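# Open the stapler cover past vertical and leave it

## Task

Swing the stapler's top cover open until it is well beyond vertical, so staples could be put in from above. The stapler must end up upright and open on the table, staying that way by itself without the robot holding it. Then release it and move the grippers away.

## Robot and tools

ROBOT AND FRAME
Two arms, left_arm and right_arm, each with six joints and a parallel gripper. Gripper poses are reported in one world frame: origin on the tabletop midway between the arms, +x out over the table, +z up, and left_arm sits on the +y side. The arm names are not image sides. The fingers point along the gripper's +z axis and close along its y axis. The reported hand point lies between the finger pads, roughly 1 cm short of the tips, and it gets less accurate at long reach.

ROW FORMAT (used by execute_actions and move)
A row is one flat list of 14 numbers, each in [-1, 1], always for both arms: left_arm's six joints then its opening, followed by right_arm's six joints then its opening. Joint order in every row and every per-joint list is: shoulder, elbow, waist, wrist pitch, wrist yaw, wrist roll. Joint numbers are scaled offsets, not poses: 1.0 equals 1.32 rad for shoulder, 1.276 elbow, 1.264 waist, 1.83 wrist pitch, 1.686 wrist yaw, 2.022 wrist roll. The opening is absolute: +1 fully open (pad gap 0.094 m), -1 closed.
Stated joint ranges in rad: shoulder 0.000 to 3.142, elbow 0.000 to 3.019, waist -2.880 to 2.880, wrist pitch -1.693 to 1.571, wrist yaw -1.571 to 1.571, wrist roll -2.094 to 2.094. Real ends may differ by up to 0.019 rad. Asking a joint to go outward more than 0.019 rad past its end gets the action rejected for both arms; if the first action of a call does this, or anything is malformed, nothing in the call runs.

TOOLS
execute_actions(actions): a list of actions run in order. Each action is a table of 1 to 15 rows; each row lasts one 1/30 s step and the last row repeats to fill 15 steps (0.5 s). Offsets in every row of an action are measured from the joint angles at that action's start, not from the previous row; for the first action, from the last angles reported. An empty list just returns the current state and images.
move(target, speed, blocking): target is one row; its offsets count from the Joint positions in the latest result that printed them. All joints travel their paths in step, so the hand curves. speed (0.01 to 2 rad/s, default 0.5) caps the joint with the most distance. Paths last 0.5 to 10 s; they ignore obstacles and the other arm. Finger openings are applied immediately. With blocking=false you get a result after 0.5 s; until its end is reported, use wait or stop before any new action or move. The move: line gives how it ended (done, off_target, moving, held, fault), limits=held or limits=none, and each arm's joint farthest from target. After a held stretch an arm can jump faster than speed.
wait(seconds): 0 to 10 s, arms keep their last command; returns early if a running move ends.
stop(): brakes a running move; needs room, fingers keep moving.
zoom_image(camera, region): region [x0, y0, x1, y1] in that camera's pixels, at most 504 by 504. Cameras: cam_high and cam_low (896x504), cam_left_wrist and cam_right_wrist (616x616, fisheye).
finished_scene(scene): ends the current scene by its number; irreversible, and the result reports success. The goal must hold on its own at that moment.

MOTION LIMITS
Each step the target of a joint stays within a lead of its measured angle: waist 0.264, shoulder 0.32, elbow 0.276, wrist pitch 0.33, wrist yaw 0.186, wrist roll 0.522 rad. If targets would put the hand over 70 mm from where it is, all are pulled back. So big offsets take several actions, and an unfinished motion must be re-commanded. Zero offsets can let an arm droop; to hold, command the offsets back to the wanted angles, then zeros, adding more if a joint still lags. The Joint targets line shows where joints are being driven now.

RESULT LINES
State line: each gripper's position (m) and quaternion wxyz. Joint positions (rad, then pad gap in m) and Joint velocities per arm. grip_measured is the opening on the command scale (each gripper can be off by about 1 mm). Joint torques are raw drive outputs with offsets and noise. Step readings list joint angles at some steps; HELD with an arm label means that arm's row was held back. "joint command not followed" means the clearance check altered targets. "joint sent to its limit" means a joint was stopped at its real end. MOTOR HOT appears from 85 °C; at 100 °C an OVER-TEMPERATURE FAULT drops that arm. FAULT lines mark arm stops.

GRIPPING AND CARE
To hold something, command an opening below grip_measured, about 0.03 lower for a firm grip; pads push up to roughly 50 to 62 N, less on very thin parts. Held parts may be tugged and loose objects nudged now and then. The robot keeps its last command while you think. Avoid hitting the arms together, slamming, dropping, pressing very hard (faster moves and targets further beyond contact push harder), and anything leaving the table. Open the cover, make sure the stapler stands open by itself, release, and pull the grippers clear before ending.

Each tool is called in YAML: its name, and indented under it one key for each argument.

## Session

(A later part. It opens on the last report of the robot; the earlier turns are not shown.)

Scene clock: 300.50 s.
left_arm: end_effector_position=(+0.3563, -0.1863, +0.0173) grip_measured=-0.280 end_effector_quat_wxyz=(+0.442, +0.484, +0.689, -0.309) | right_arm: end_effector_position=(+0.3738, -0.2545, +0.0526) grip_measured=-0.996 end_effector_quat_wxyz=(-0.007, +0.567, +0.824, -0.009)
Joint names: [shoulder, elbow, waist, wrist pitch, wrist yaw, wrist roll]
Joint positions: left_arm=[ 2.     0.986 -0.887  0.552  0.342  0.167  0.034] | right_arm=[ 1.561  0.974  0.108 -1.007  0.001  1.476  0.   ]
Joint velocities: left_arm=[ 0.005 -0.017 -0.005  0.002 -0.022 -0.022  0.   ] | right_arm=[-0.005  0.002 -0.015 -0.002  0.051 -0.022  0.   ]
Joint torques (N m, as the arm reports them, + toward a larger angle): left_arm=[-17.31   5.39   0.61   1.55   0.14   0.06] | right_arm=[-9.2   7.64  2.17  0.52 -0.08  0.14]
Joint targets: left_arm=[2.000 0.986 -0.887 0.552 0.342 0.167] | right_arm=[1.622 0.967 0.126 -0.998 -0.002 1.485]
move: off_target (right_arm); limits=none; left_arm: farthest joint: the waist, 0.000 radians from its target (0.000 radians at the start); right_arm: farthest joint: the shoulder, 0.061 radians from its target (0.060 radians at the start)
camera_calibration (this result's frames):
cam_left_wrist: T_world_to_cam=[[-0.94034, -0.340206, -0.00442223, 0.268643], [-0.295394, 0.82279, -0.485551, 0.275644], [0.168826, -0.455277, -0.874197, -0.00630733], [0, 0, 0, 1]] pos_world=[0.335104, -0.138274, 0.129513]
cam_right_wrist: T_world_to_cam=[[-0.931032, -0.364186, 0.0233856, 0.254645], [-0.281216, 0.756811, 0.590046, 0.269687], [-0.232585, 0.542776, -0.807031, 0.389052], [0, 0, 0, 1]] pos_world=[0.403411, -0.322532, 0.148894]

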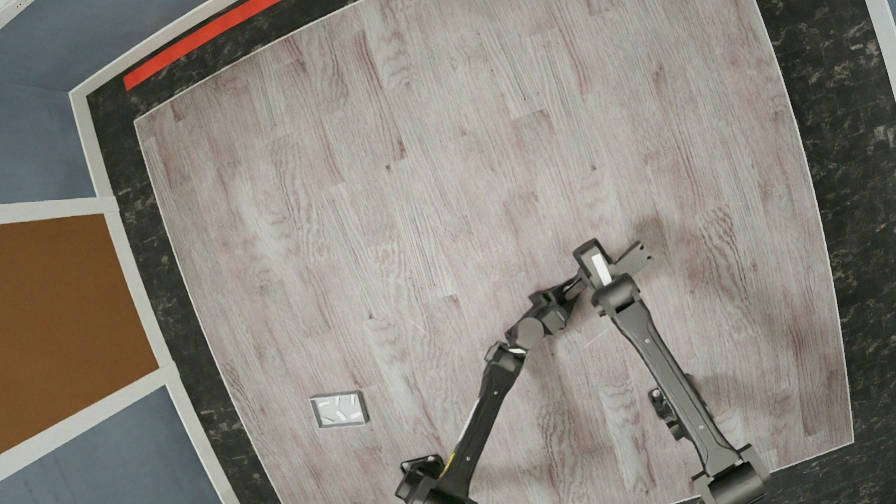

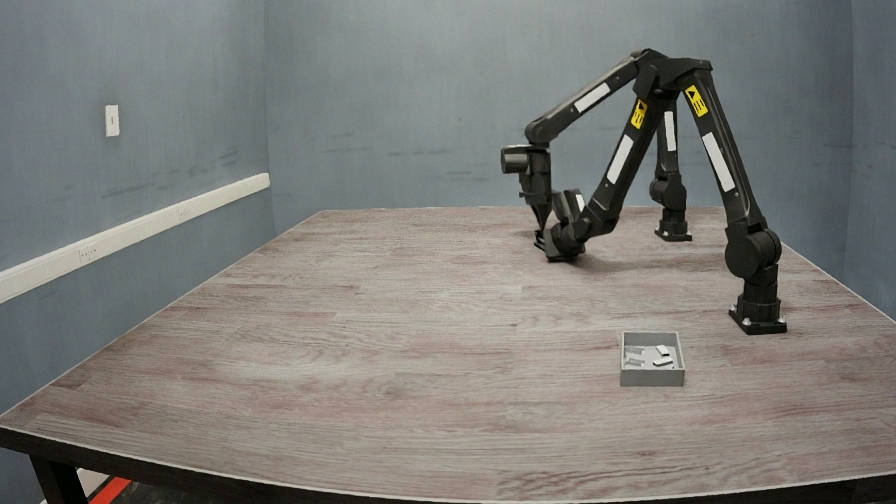

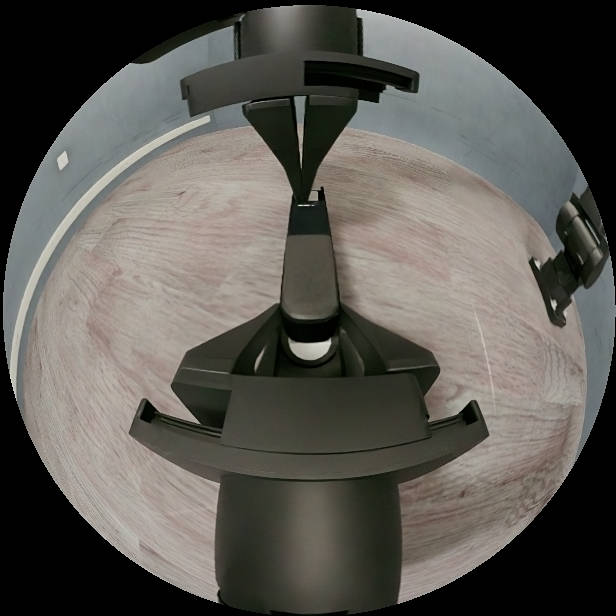

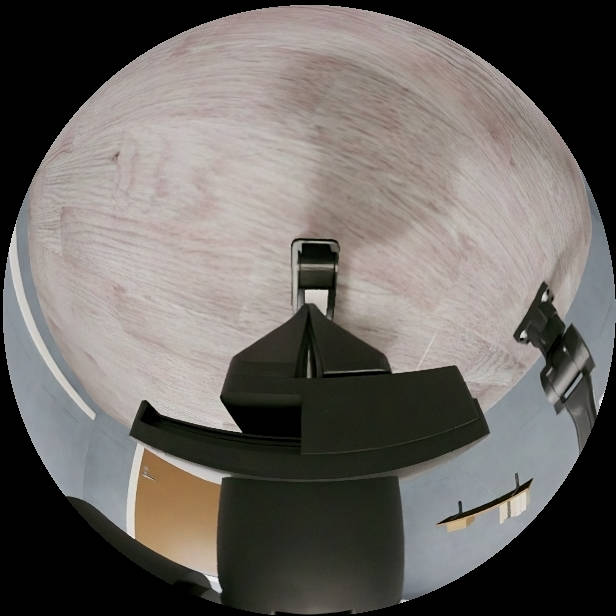

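move:
  target: [0,0,0,0,0,0,-0.32, -0.0167,-0.0055,-0.0509,0,0,-0.024,-1]
  speed: 0.1

Scene clock: 341.70 s.
left_arm: end_effector_position=(+0.3563, -0.1863, +0.0173) grip_measured=-0.280 end_effector_quat_wxyz=(+0.442, +0.484, +0.689, -0.309) | right_arm: end_effector_position=(+0.3795, -0.2768, +0.0537) grip_measured=-0.996 end_effector_quat_wxyz=(-0.006, +0.575, +0.818, -0.008)
Joint names: [shoulder, elbow, waist, wrist pitch, wrist yaw, wrist roll]
Joint positions: left_arm=[ 2.     0.986 -0.887  0.552  0.342  0.167  0.034] | right_arm=[ 1.558  0.974  0.05  -1.007  0.002  1.436  0.   ]
Joint velocities: left_arm=[-0.015 -0.017 -0.005 -0.017  0.081  0.037 -0.   ] | right_arm=[ 0.005 -0.012 -0.015 -0.002  0.007 -0.051  0.001]
Joint torques (N m, as the arm reports them, + toward a larger angle): left_arm=[-17.23   5.42   0.63   1.52   0.13   0.07] | right_arm=[-16.2    7.65   0.06   0.19   0.05  -0.05]
Joint targets: left_arm=[2.000 0.986 -0.887 0.552 0.342 0.167] | right_arm=[1.539 0.967 0.043 -1.007 0.001 1.427]
move: done; limits=none; left_arm: farthest joint: the waist, 0.000 radians from its target (0.000 radians at the start); right_arm: farthest joint: the shoulder, 0.019 radians from its target (0.022 radians at the start)
camera_calibration (this result's frames):
cam_left_wrist: T_world_to_cam=[[-0.94034, -0.340206, -0.00442223, 0.268643], [-0.295394, 0.82279, -0.485551, 0.275644], [0.168826, -0.455277, -0.874197, -0.00630733], [0, 0, 0, 1]] pos_world=[0.335104, -0.138274, 0.129513]
cam_right_wrist: T_world_to_cam=[[-0.937606, -0.347102, 0.0203632, 0.259165], [-0.268967, 0.761168, 0.590153, 0.284039], [-0.220343, 0.547854, -0.807035, 0.400167], [0, 0, 0, 1]] pos_world=[0.407566, -0.345478, 0.150045]

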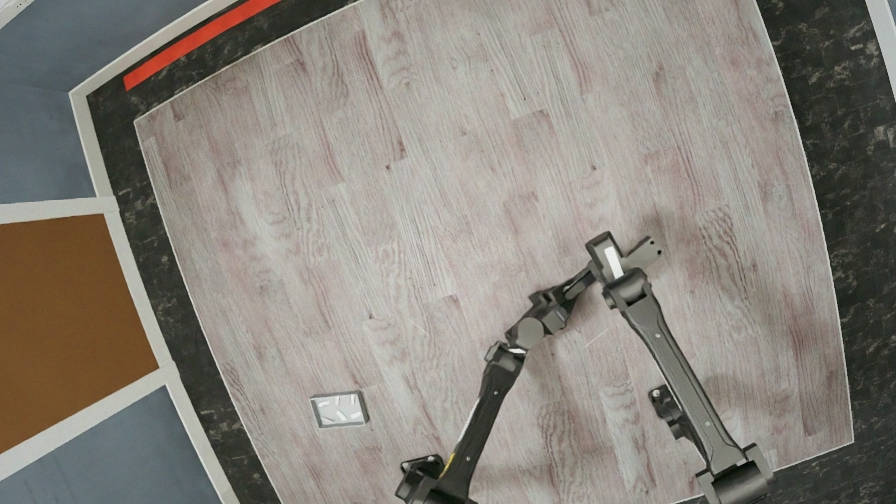

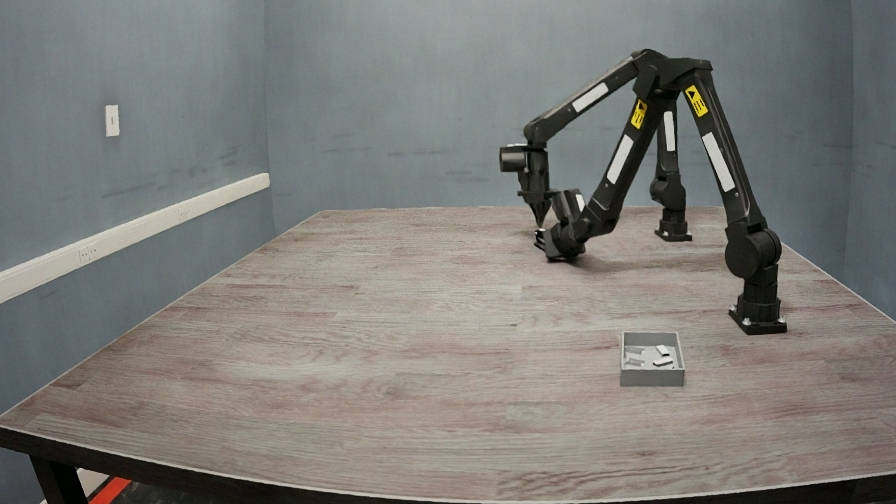

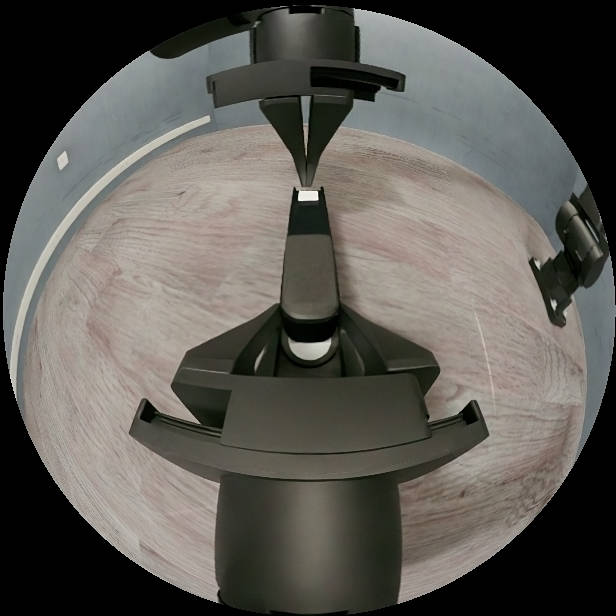

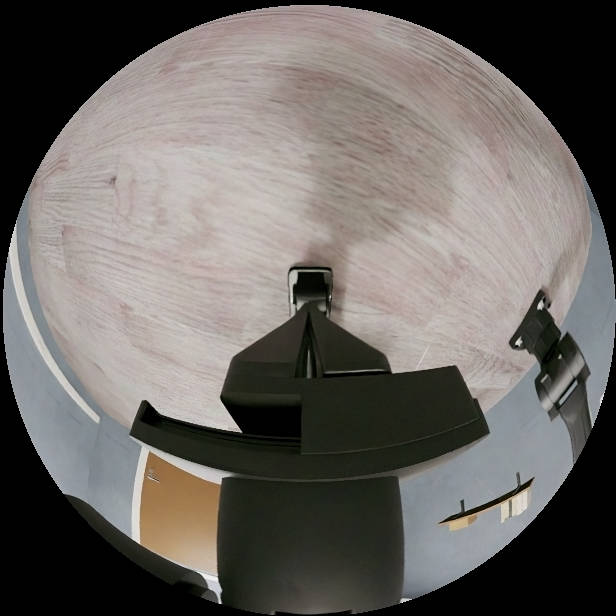

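execute_actions:
  actions: []

Scene clock: 351.87 s.
left_arm: end_effector_position=(+0.3563, -0.1863, +0.0173) grip_measured=-0.280 end_effector_quat_wxyz=(+0.442, +0.484, +0.689, -0.309) | right_arm: end_effector_position=(+0.3795, -0.2768, +0.0537) grip_measured=-0.996 end_effector_quat_wxyz=(-0.006, +0.575, +0.818, -0.008)
Joint names: [shoulder, elbow, waist, wrist pitch, wrist yaw, wrist roll]
Joint positions: left_arm=[ 2.     0.986 -0.887  0.552  0.342  0.167  0.034] | right_arm=[ 1.558  0.974  0.05  -1.007  0.002  1.436  0.   ]
Joint velocities: left_arm=[-0.005 -0.002 -0.005  0.012 -0.066 -0.022 -0.   ] | right_arm=[ 0.005  0.012 -0.005 -0.007 -0.007  0.022  0.   ]
Joint torques (N m, as the arm reports them, + toward a larger angle): left_arm=[-17.16   5.33   0.7    1.49   0.12   0.08] | right_arm=[-16.17   7.65   0.07   0.21   0.05  -0.06]
Joint targets: left_arm=[2.000 0.986 -0.887 0.552 0.342 0.167] | right_arm=[1.539 0.967 0.043 -1.007 0.001 1.427]
camera_calibration (this result's frames):
cam_left_wrist: T_world_to_cam=[[-0.94034, -0.340206, -0.00442223, 0.268643], [-0.295394, 0.82279, -0.485551, 0.275644], [0.168826, -0.455277, -0.874197, -0.00630733], [0, 0, 0, 1]] pos_world=[0.335104, -0.138274, 0.129513]
cam_right_wrist: T_world_to_cam=[[-0.937474, -0.34746, 0.0203628, 0.259016], [-0.269256, 0.761061, 0.590159, 0.284119], [-0.220554, 0.547776, -0.80703, 0.400225], [0, 0, 0, 1]] pos_world=[0.407592, -0.345468, 0.150044]

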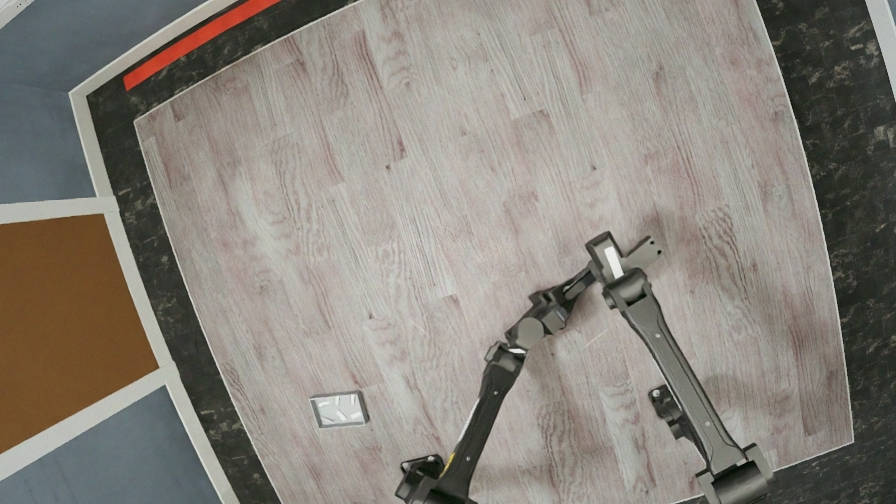

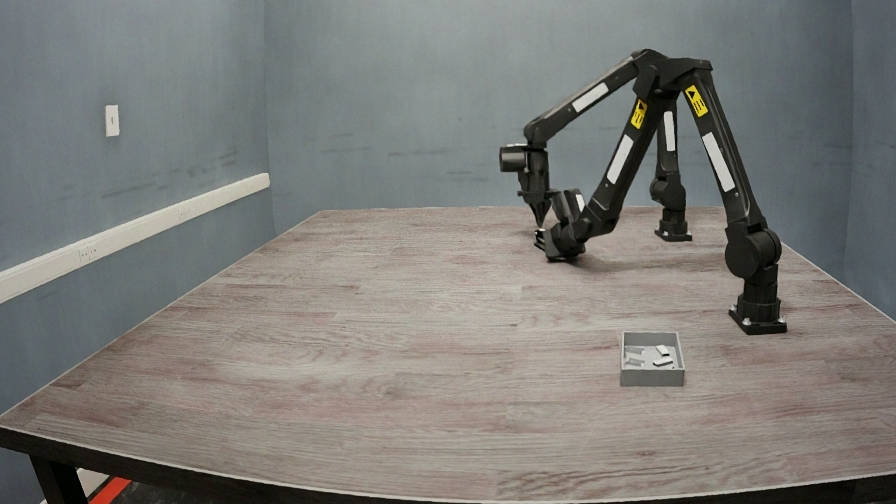

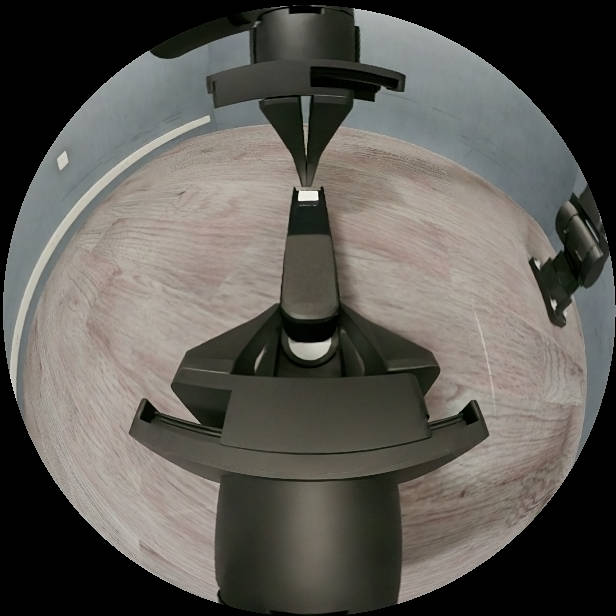

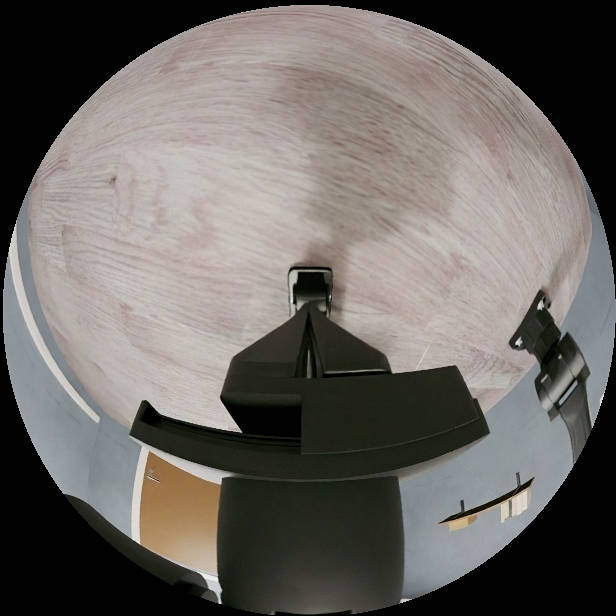

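zoom_image:
  camera: "cam_left_wrist"
  region: [250, 130, 370, 250]

zoom_image:
  camera: "cam_right_wrist"
  region: [250, 230, 370, 350]

Region (250, 130, 370, 250) of cam_left_wrist's 616x616 image, scaled by 4.200, with more detail than that image has.

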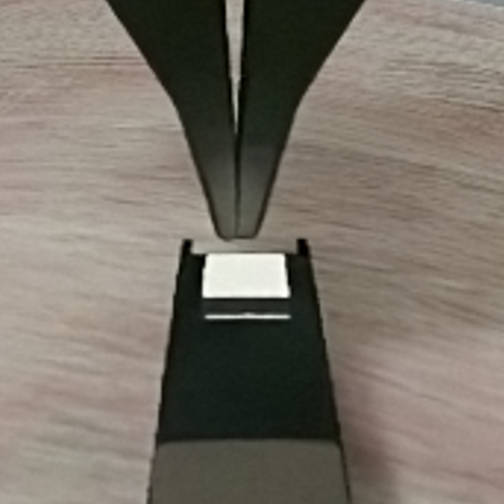

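Region (250, 230, 370, 350) of cam_right_wrist's 616x616 image, scaled by 4.200, with more detail than that image has.

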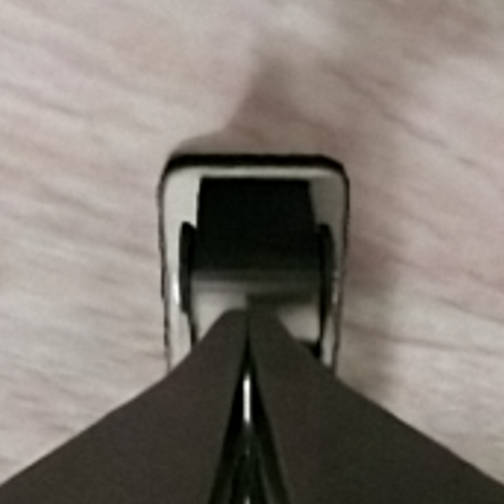

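execute_actions:
  actions:
    - [[0,0,0,0,0,0,-0.32, 0.028,-0.0055,-0.0055,-0.004,0,-0.0045,-1]]
    - [[0,0,0,0,0,0,-0.32, 0.021,-0.0055,-0.0055,0,0,-0.0045,-1]]

Scene clock: 358.27 s.
left_arm: end_effector_position=(+0.3563, -0.1863, +0.0173) grip_measured=-0.280 end_effector_quat_wxyz=(+0.442, +0.484, +0.689, -0.309) | right_arm: end_effector_position=(+0.3789, -0.2769, +0.0509) grip_measured=-0.996 end_effector_quat_wxyz=(-0.009, +0.574, +0.818, -0.011)
Joint names: [shoulder, elbow, waist, wrist pitch, wrist yaw, wrist roll]
Joint positions: left_arm=[ 2.     0.986 -0.887  0.552  0.342  0.167  0.034] | right_arm=[ 1.565  0.974  0.05  -1.007  0.002  1.436  0.   ]
Joint velocities: left_arm=[-0.015 -0.002 -0.024  0.007 -0.037 -0.022  0.   ] | right_arm=[ 0.015 -0.002 -0.005 -0.012  0.007  0.022  0.   ]
Joint torques (N m, as the arm reports them, + toward a larger angle): left_arm=[-17.24   5.34   0.48   1.53   0.12   0.07] | right_arm=[-12.13   7.6    0.06   0.18   0.07  -0.06]
Joint targets: left_arm=[2.000 0.986 -0.887 0.552 0.342 0.167] | right_arm=[1.593 0.967 0.043 -1.007 0.002 1.427]
Step readings (joint positions; steps 1 to 15: 1st action; 16 to 30: 2nd action):
0: left_arm=[2.000 0.986 -0.887 0.552 0.342 0.167] | right_arm=[1.558 0.974 0.050 -1.007 0.002 1.436]
1: left_arm=[2.000 0.986 -0.887 0.552 0.342 0.167] | right_arm=[1.558 0.974 0.050 -1.007 0.002 1.436]
2: left_arm=[2.000 0.986 -0.887 0.552 0.342 0.167] | right_arm=[1.558 0.974 0.050 -1.007 0.002 1.436]
4: left_arm=[2.000 0.986 -0.887 0.552 0.342 0.167] | right_arm=[1.561 0.974 0.050 -1.007 0.002 1.436]
8: left_arm=[2.000 0.986 -0.887 0.552 0.342 0.167] | right_arm=[1.565 0.974 0.050 -1.007 0.002 1.436]
15: left_arm=[2.000 0.986 -0.887 0.552 0.342 0.167] | right_arm=[1.565 0.974 0.050 -1.007 0.002 1.436]
16: left_arm=[2.000 0.986 -0.887 0.552 0.342 0.167] | right_arm=[1.565 0.974 0.050 -1.007 0.002 1.436]
17: left_arm=[2.000 0.986 -0.887 0.552 0.342 0.167] | right_arm=[1.565 0.974 0.050 -1.007 0.002 1.436]
19: left_arm=[2.000 0.986 -0.887 0.552 0.342 0.167] | right_arm=[1.565 0.974 0.050 -1.007 0.002 1.436]
23: left_arm=[2.000 0.986 -0.887 0.552 0.342 0.167] | right_arm=[1.565 0.974 0.050 -1.007 0.002 1.436]
30: Joint positions above
camera_calibration (this result's frames):
cam_left_wrist: T_world_to_cam=[[-0.94034, -0.340206, -0.00442223, 0.268643], [-0.295394, 0.82279, -0.485551, 0.275644], [0.168826, -0.455277, -0.874197, -0.00630733], [0, 0, 0, 1]] pos_world=[0.335104, -0.138274, 0.129513]
cam_right_wrist: T_world_to_cam=[[-0.937161, -0.347779, 0.0279114, 0.257893], [-0.265141, 0.761901, 0.590937, 0.284386], [-0.226781, 0.546403, -0.806235, 0.399787], [0, 0, 0, 1]] pos_world=[0.407753, -0.345429, 0.14707]

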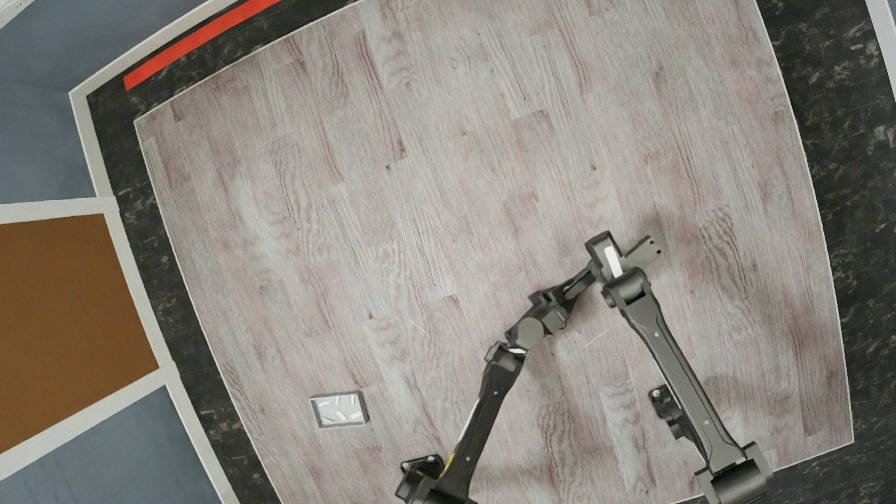

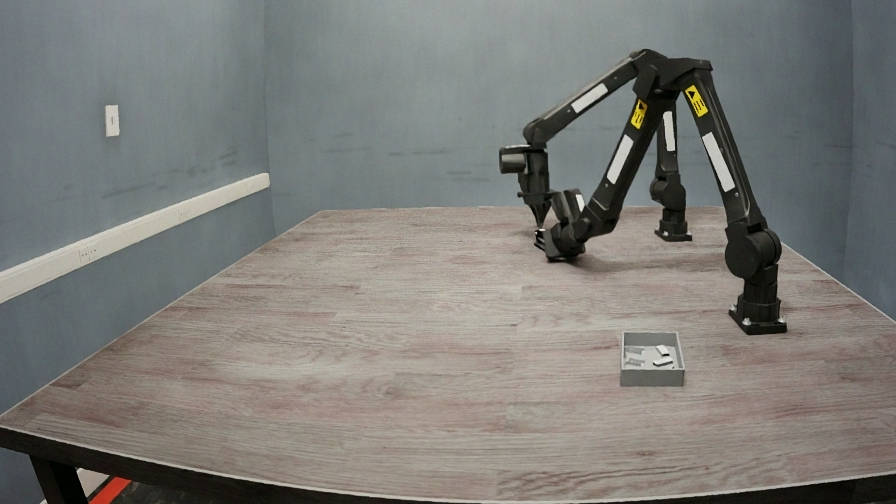

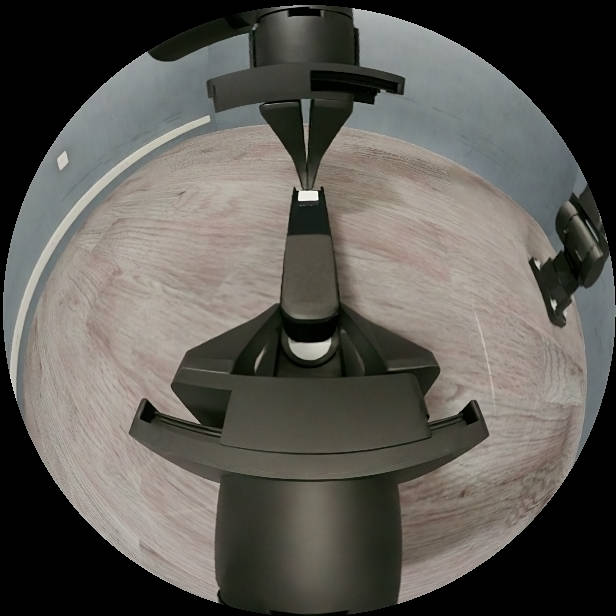

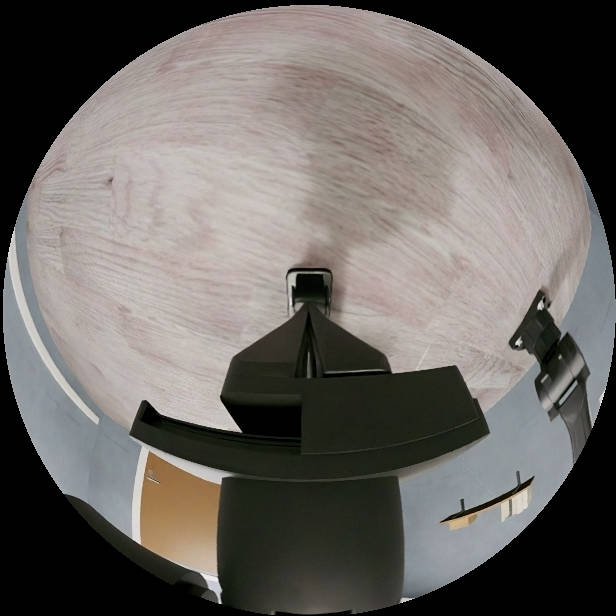

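execute_actions:
  actions:
    - [[0,0,0,0,0,0,-0.32, 0.0235,-0.0055,-0.0055,0,0,-0.0045,-1]]

zoom_image:
  camera: "cam_left_wrist"
  region: [250, 130, 370, 250]

Scene clock: 360.03 s.
left_arm: end_effector_position=(+0.3563, -0.1863, +0.0173) grip_measured=-0.280 end_effector_quat_wxyz=(+0.442, +0.484, +0.689, -0.309) | right_arm: end_effector_position=(+0.3789, -0.2769, +0.0509) grip_measured=-0.996 end_effector_quat_wxyz=(-0.009, +0.574, +0.818, -0.011)
Joint names: [shoulder, elbow, waist, wrist pitch, wrist yaw, wrist roll]
Joint positions: left_arm=[ 2.     0.986 -0.887  0.552  0.342  0.167  0.034] | right_arm=[ 1.565  0.974  0.05  -1.007  0.002  1.436  0.   ]
Joint velocities: left_arm=[-0.015  0.002 -0.005  0.002 -0.007 -0.022 -0.002] | right_arm=[-0.005 -0.002  0.005 -0.012  0.037  0.022  0.001]
Joint torques (N m, as the arm reports them, + toward a larger angle): left_arm=[-17.37   5.4    0.37   1.55   0.13   0.07] | right_arm=[-11.86   7.59   0.09   0.18   0.07  -0.06]
Joint targets: left_arm=[2.000 0.986 -0.887 0.552 0.342 0.167] | right_arm=[1.596 0.967 0.043 -1.007 0.002 1.427]
Step readings (joint positions):
0: left_arm=[2.000 0.986 -0.887 0.552 0.342 0.167] | right_arm=[1.565 0.974 0.050 -1.007 0.002 1.436]
1: left_arm=[2.000 0.986 -0.887 0.552 0.342 0.167] | right_arm=[1.565 0.974 0.050 -1.007 0.002 1.436]
2: left_arm=[2.000 0.986 -0.887 0.552 0.342 0.167] | right_arm=[1.565 0.974 0.050 -1.007 0.002 1.436]
4: left_arm=[2.000 0.986 -0.887 0.552 0.342 0.167] | right_arm=[1.565 0.974 0.050 -1.007 0.002 1.436]
8: left_arm=[2.000 0.986 -0.887 0.552 0.342 0.167] | right_arm=[1.565 0.974 0.050 -1.007 0.002 1.436]
15: Joint positions above
camera_calibration (this result's frames):
cam_left_wrist: T_world_to_cam=[[-0.94034, -0.340206, -0.00442223, 0.268643], [-0.295394, 0.82279, -0.485551, 0.275644], [0.168826, -0.455277, -0.874197, -0.00630733], [0, 0, 0, 1]] pos_world=[0.335104, -0.138274, 0.129513]
cam_right_wrist: T_world_to_cam=[[-0.937161, -0.347779, 0.0279114, 0.257893], [-0.265141, 0.761901, 0.590937, 0.284386], [-0.226781, 0.546403, -0.806235, 0.399787], [0, 0, 0, 1]] pos_world=[0.407753, -0.345429, 0.14707]

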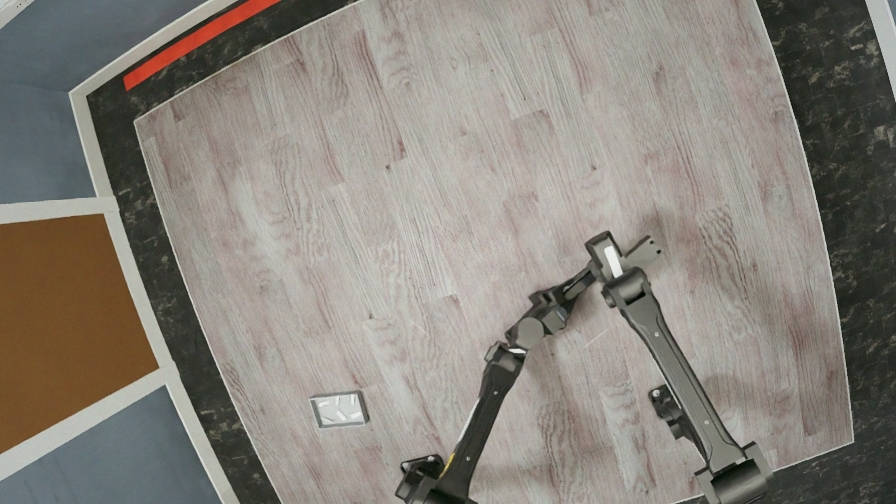

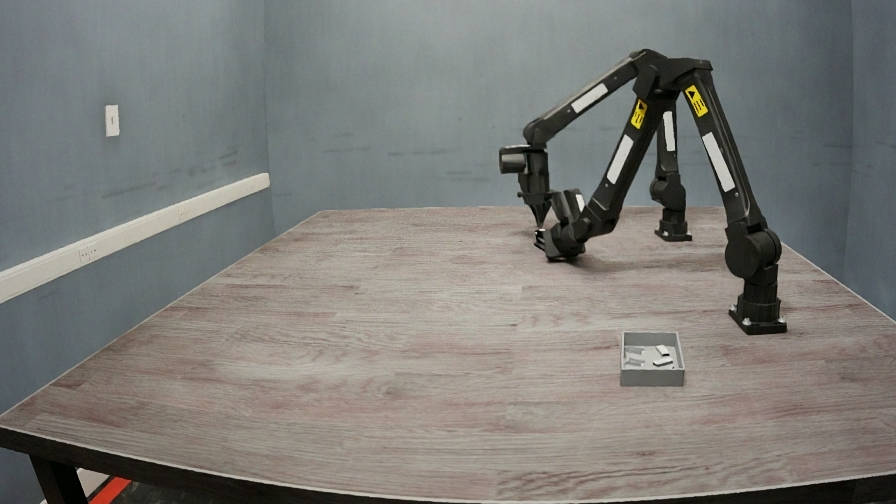

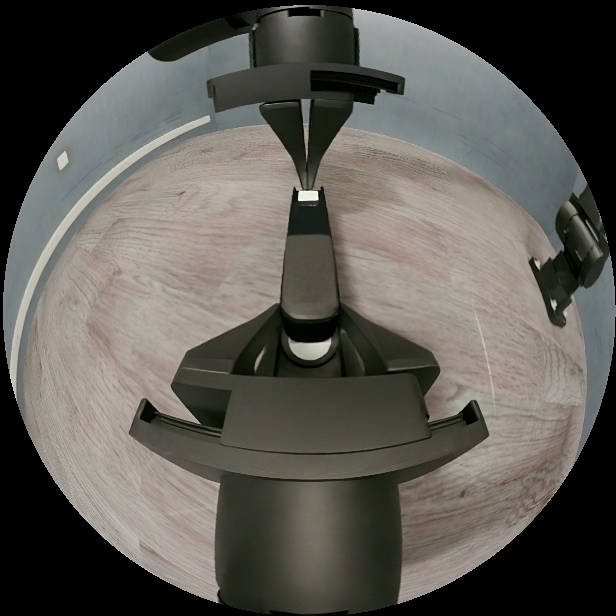

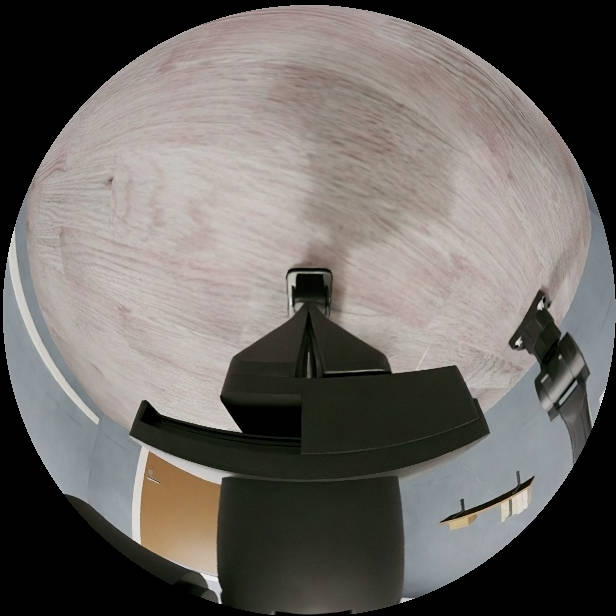

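Region (250, 130, 370, 250) of cam_left_wrist's 616x616 image, scaled by 4.200, with more detail than that image has.

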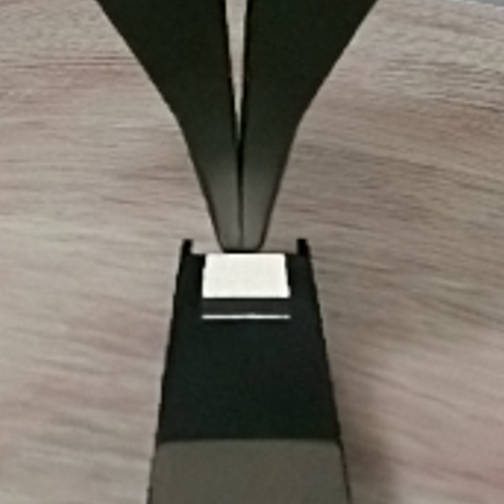

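execute_actions:
  actions:
    - [[0,0,0,0,0,0,-0.32, 0.028,-0.0055,-0.0055,0,0,-0.0045,-1]]

Scene clock: 361.43 s.
left_arm: end_effector_position=(+0.3563, -0.1863, +0.0173) grip_measured=-0.280 end_effector_quat_wxyz=(+0.442, +0.484, +0.689, -0.309) | right_arm: end_effector_position=(+0.3787, -0.2776, +0.0493) grip_measured=-0.996 end_effector_quat_wxyz=(-0.010, +0.575, +0.818, -0.012)
Joint names: [shoulder, elbow, waist, wrist pitch, wrist yaw, wrist roll]
Joint positions: left_arm=[ 2.     0.986 -0.887  0.552  0.342  0.167  0.034] | right_arm=[ 1.569  0.974  0.049 -1.007  0.003  1.436  0.   ]
Joint velocities: left_arm=[-0.005 -0.012 -0.005  0.007  0.051 -0.007 -0.   ] | right_arm=[-0.005 -0.027 -0.005 -0.022 -0.037 -0.007 -0.001]
Joint torques (N m, as the arm reports them, + toward a larger angle): left_arm=[-17.42   5.34   0.52   1.57   0.13   0.07] | right_arm=[-11.75   7.56   0.14   0.18   0.04  -0.06]
Joint targets: left_arm=[2.000 0.986 -0.887 0.552 0.342 0.167] | right_arm=[1.602 0.967 0.043 -1.007 0.002 1.427]
Step readings (joint positions):
0: left_arm=[2.000 0.986 -0.887 0.552 0.342 0.167] | right_arm=[1.565 0.974 0.050 -1.007 0.002 1.436]
1: left_arm=[2.000 0.986 -0.887 0.552 0.342 0.167] | right_arm=[1.565 0.974 0.050 -1.007 0.002 1.436]
2: left_arm=[2.000 0.986 -0.887 0.552 0.342 0.167] | right_arm=[1.566 0.974 0.050 -1.007 0.002 1.436]
4: left_arm=[2.000 0.986 -0.887 0.552 0.342 0.167] | right_arm=[1.567 0.974 0.050 -1.007 0.003 1.436]
8: left_arm=[2.000 0.986 -0.887 0.552 0.342 0.167] | right_arm=[1.569 0.974 0.049 -1.007 0.003 1.436]
15: Joint positions above
camera_calibration (this result's frames):
cam_left_wrist: T_world_to_cam=[[-0.94034, -0.340206, -0.00442223, 0.268643], [-0.295394, 0.82279, -0.485551, 0.275644], [0.168826, -0.455277, -0.874197, -0.00630733], [0, 0, 0, 1]] pos_world=[0.335104, -0.138274, 0.129513]
cam_right_wrist: T_world_to_cam=[[-0.937432, -0.346678, 0.0321716, 0.257716], [-0.261955, 0.763158, 0.590736, 0.284906], [-0.229348, 0.545348, -0.806223, 0.399498], [0, 0, 0, 1]] pos_world=[0.407848, -0.34595, 0.145489]

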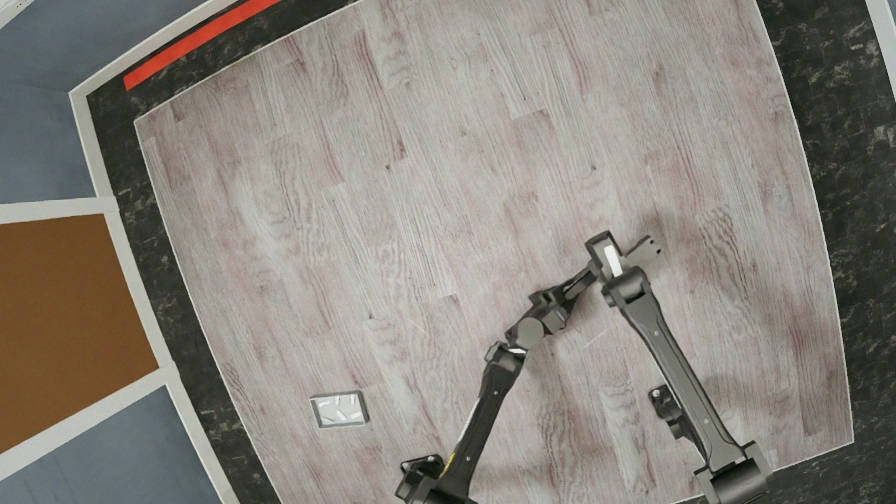

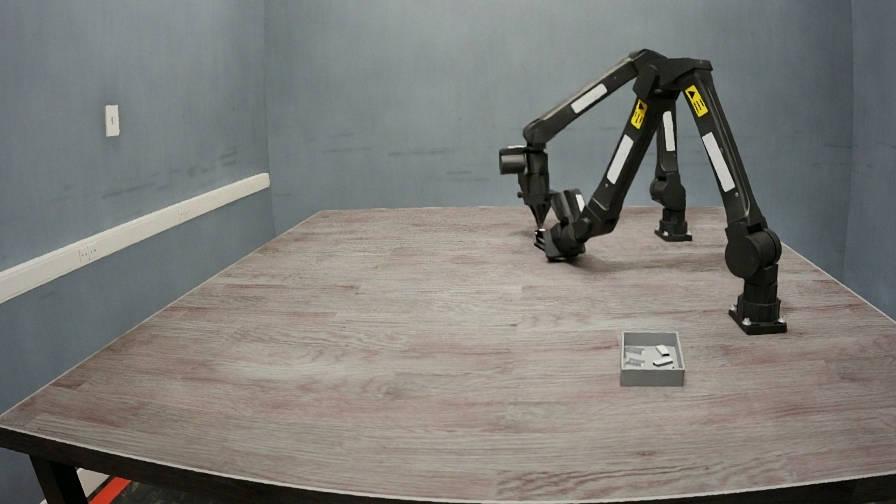

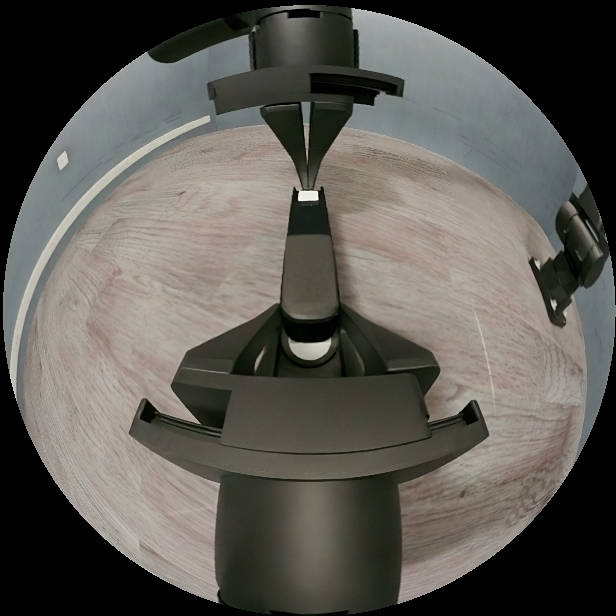

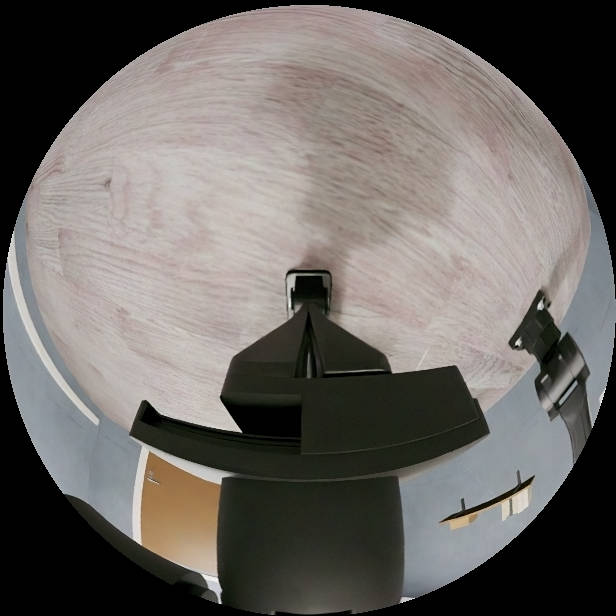

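execute_actions:
  actions:
    - [[0,0,0,0,0,0,-0.32, 0.012,-0.0055,0.016,0,0,-0.0045,-1]]
    - [[0,0,0,0,0,0,-0.32, 0.012,-0.0055,0.016,0,0,-0.0045,-1]]

zoom_image:
  camera: "cam_left_wrist"
  region: [250, 130, 370, 250]

Scene clock: 365.03 s.
left_arm: end_effector_position=(+0.3563, -0.1863, +0.0173) grip_measured=-0.280 end_effector_quat_wxyz=(+0.442, +0.484, +0.689, -0.309) | right_arm: end_effector_position=(+0.3787, -0.2775, +0.0493) grip_measured=-0.996 end_effector_quat_wxyz=(-0.006, +0.573, +0.819, -0.016)
Joint names: [shoulder, elbow, waist, wrist pitch, wrist yaw, wrist roll]
Joint positions: left_arm=[ 2.     0.986 -0.887  0.552  0.342  0.167  0.034] | right_arm=[ 1.569  0.974  0.053 -1.007  0.012  1.436  0.   ]
Joint velocities: left_arm=[-0.015 -0.002 -0.005  0.017 -0.007  0.037 -0.001] | right_arm=[-0.015 -0.002 -0.005 -0.012  0.081 -0.022  0.   ]
Joint torques (N m, as the arm reports them, + toward a larger angle): left_arm=[-17.23   5.36   0.51   1.52   0.14   0.07] | right_arm=[-13.22   7.57   2.08   0.19  -0.13  -0.06]
Joint targets: left_arm=[2.000 0.986 -0.887 0.552 0.342 0.167] | right_arm=[1.585 0.967 0.071 -1.007 0.007 1.427]
Step readings (joint positions; steps 1 to 15: 1st action; 16 to 30: 2nd action):
0: left_arm=[2.000 0.986 -0.887 0.552 0.342 0.167] | right_arm=[1.569 0.974 0.049 -1.007 0.003 1.436]
1: left_arm=[2.000 0.986 -0.887 0.552 0.342 0.167] | right_arm=[1.569 0.974 0.049 -1.007 0.003 1.436]
2: left_arm=[2.000 0.986 -0.887 0.552 0.342 0.167] | right_arm=[1.569 0.974 0.050 -1.007 0.004 1.436]
4: left_arm=[2.000 0.986 -0.887 0.552 0.342 0.167] | right_arm=[1.569 0.974 0.051 -1.007 0.007 1.436]
8: left_arm=[2.000 0.986 -0.887 0.552 0.342 0.167] | right_arm=[1.569 0.974 0.051 -1.007 0.007 1.436]
15: left_arm=[2.000 0.986 -0.887 0.552 0.342 0.167] | right_arm=[1.569 0.974 0.051 -1.007 0.007 1.436]
16: left_arm=[2.000 0.986 -0.887 0.552 0.342 0.167] | right_arm=[1.569 0.974 0.051 -1.007 0.008 1.436]
17: left_arm=[2.000 0.986 -0.887 0.552 0.342 0.167] | right_arm=[1.569 0.974 0.052 -1.007 0.009 1.436]
19: left_arm=[2.000 0.986 -0.887 0.552 0.342 0.167] | right_arm=[1.569 0.974 0.053 -1.007 0.011 1.436]
23: left_arm=[2.000 0.986 -0.887 0.552 0.342 0.167] | right_arm=[1.569 0.974 0.053 -1.007 0.012 1.436]
30: Joint positions above
camera_calibration (this result's frames):
cam_left_wrist: T_world_to_cam=[[-0.94034, -0.340206, -0.00442223, 0.268643], [-0.295394, 0.82279, -0.485551, 0.275644], [0.168826, -0.455277, -0.874197, -0.00630733], [0, 0, 0, 1]] pos_world=[0.335104, -0.138274, 0.129513]
cam_right_wrist: T_world_to_cam=[[-0.935932, -0.350586, 0.0334789, 0.256019], [-0.266523, 0.767224, 0.583381, 0.288044], [-0.230211, 0.537082, -0.811508, 0.397747], [0, 0, 0, 1]] pos_world=[0.407953, -0.344861, 0.146164]

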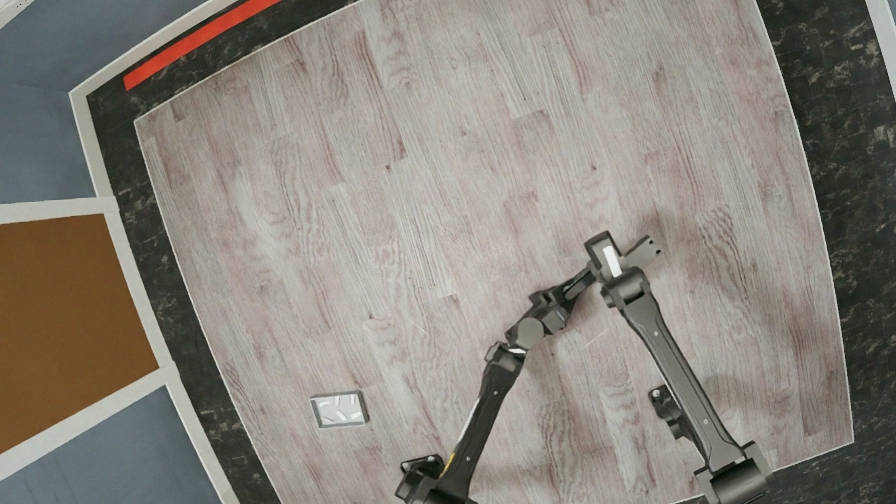

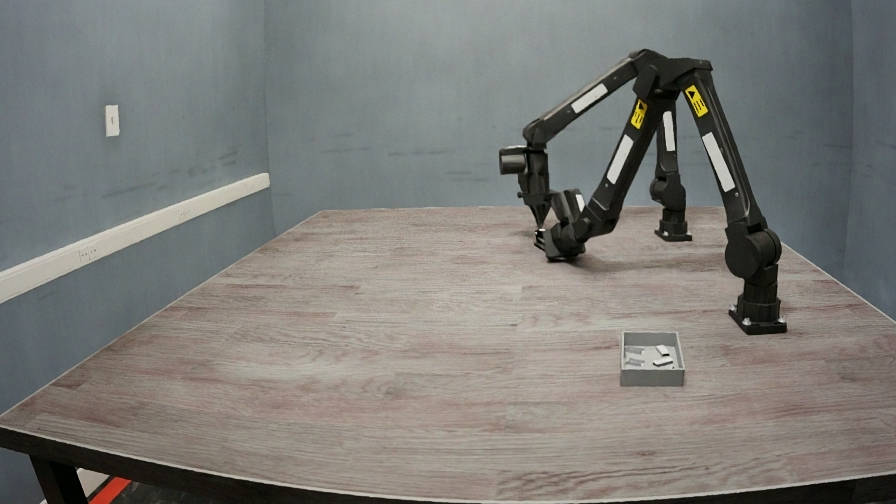

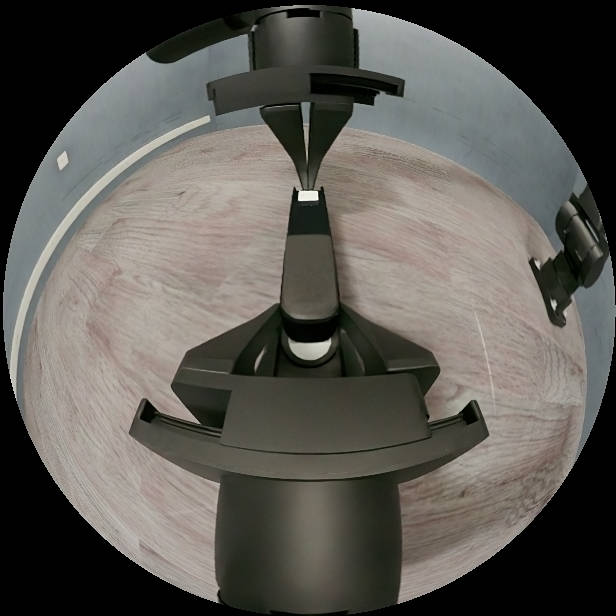

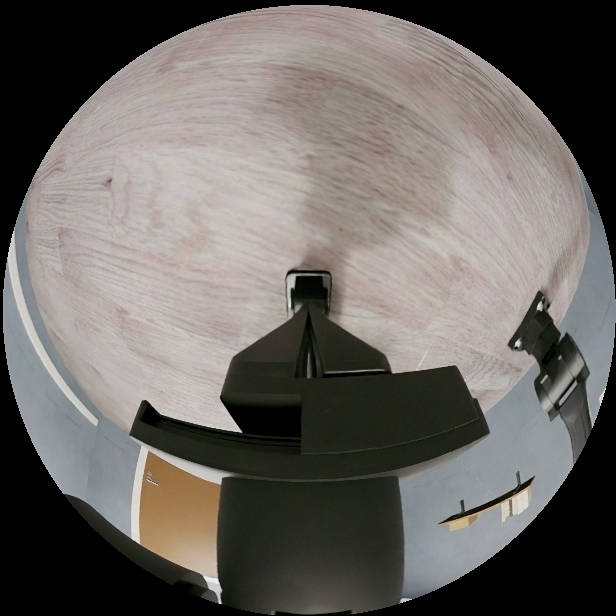

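Region (250, 130, 370, 250) of cam_left_wrist's 616x616 image, scaled by 4.200, with more detail than that image has.

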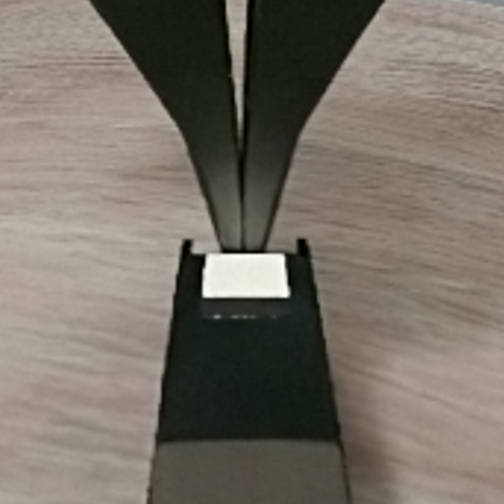

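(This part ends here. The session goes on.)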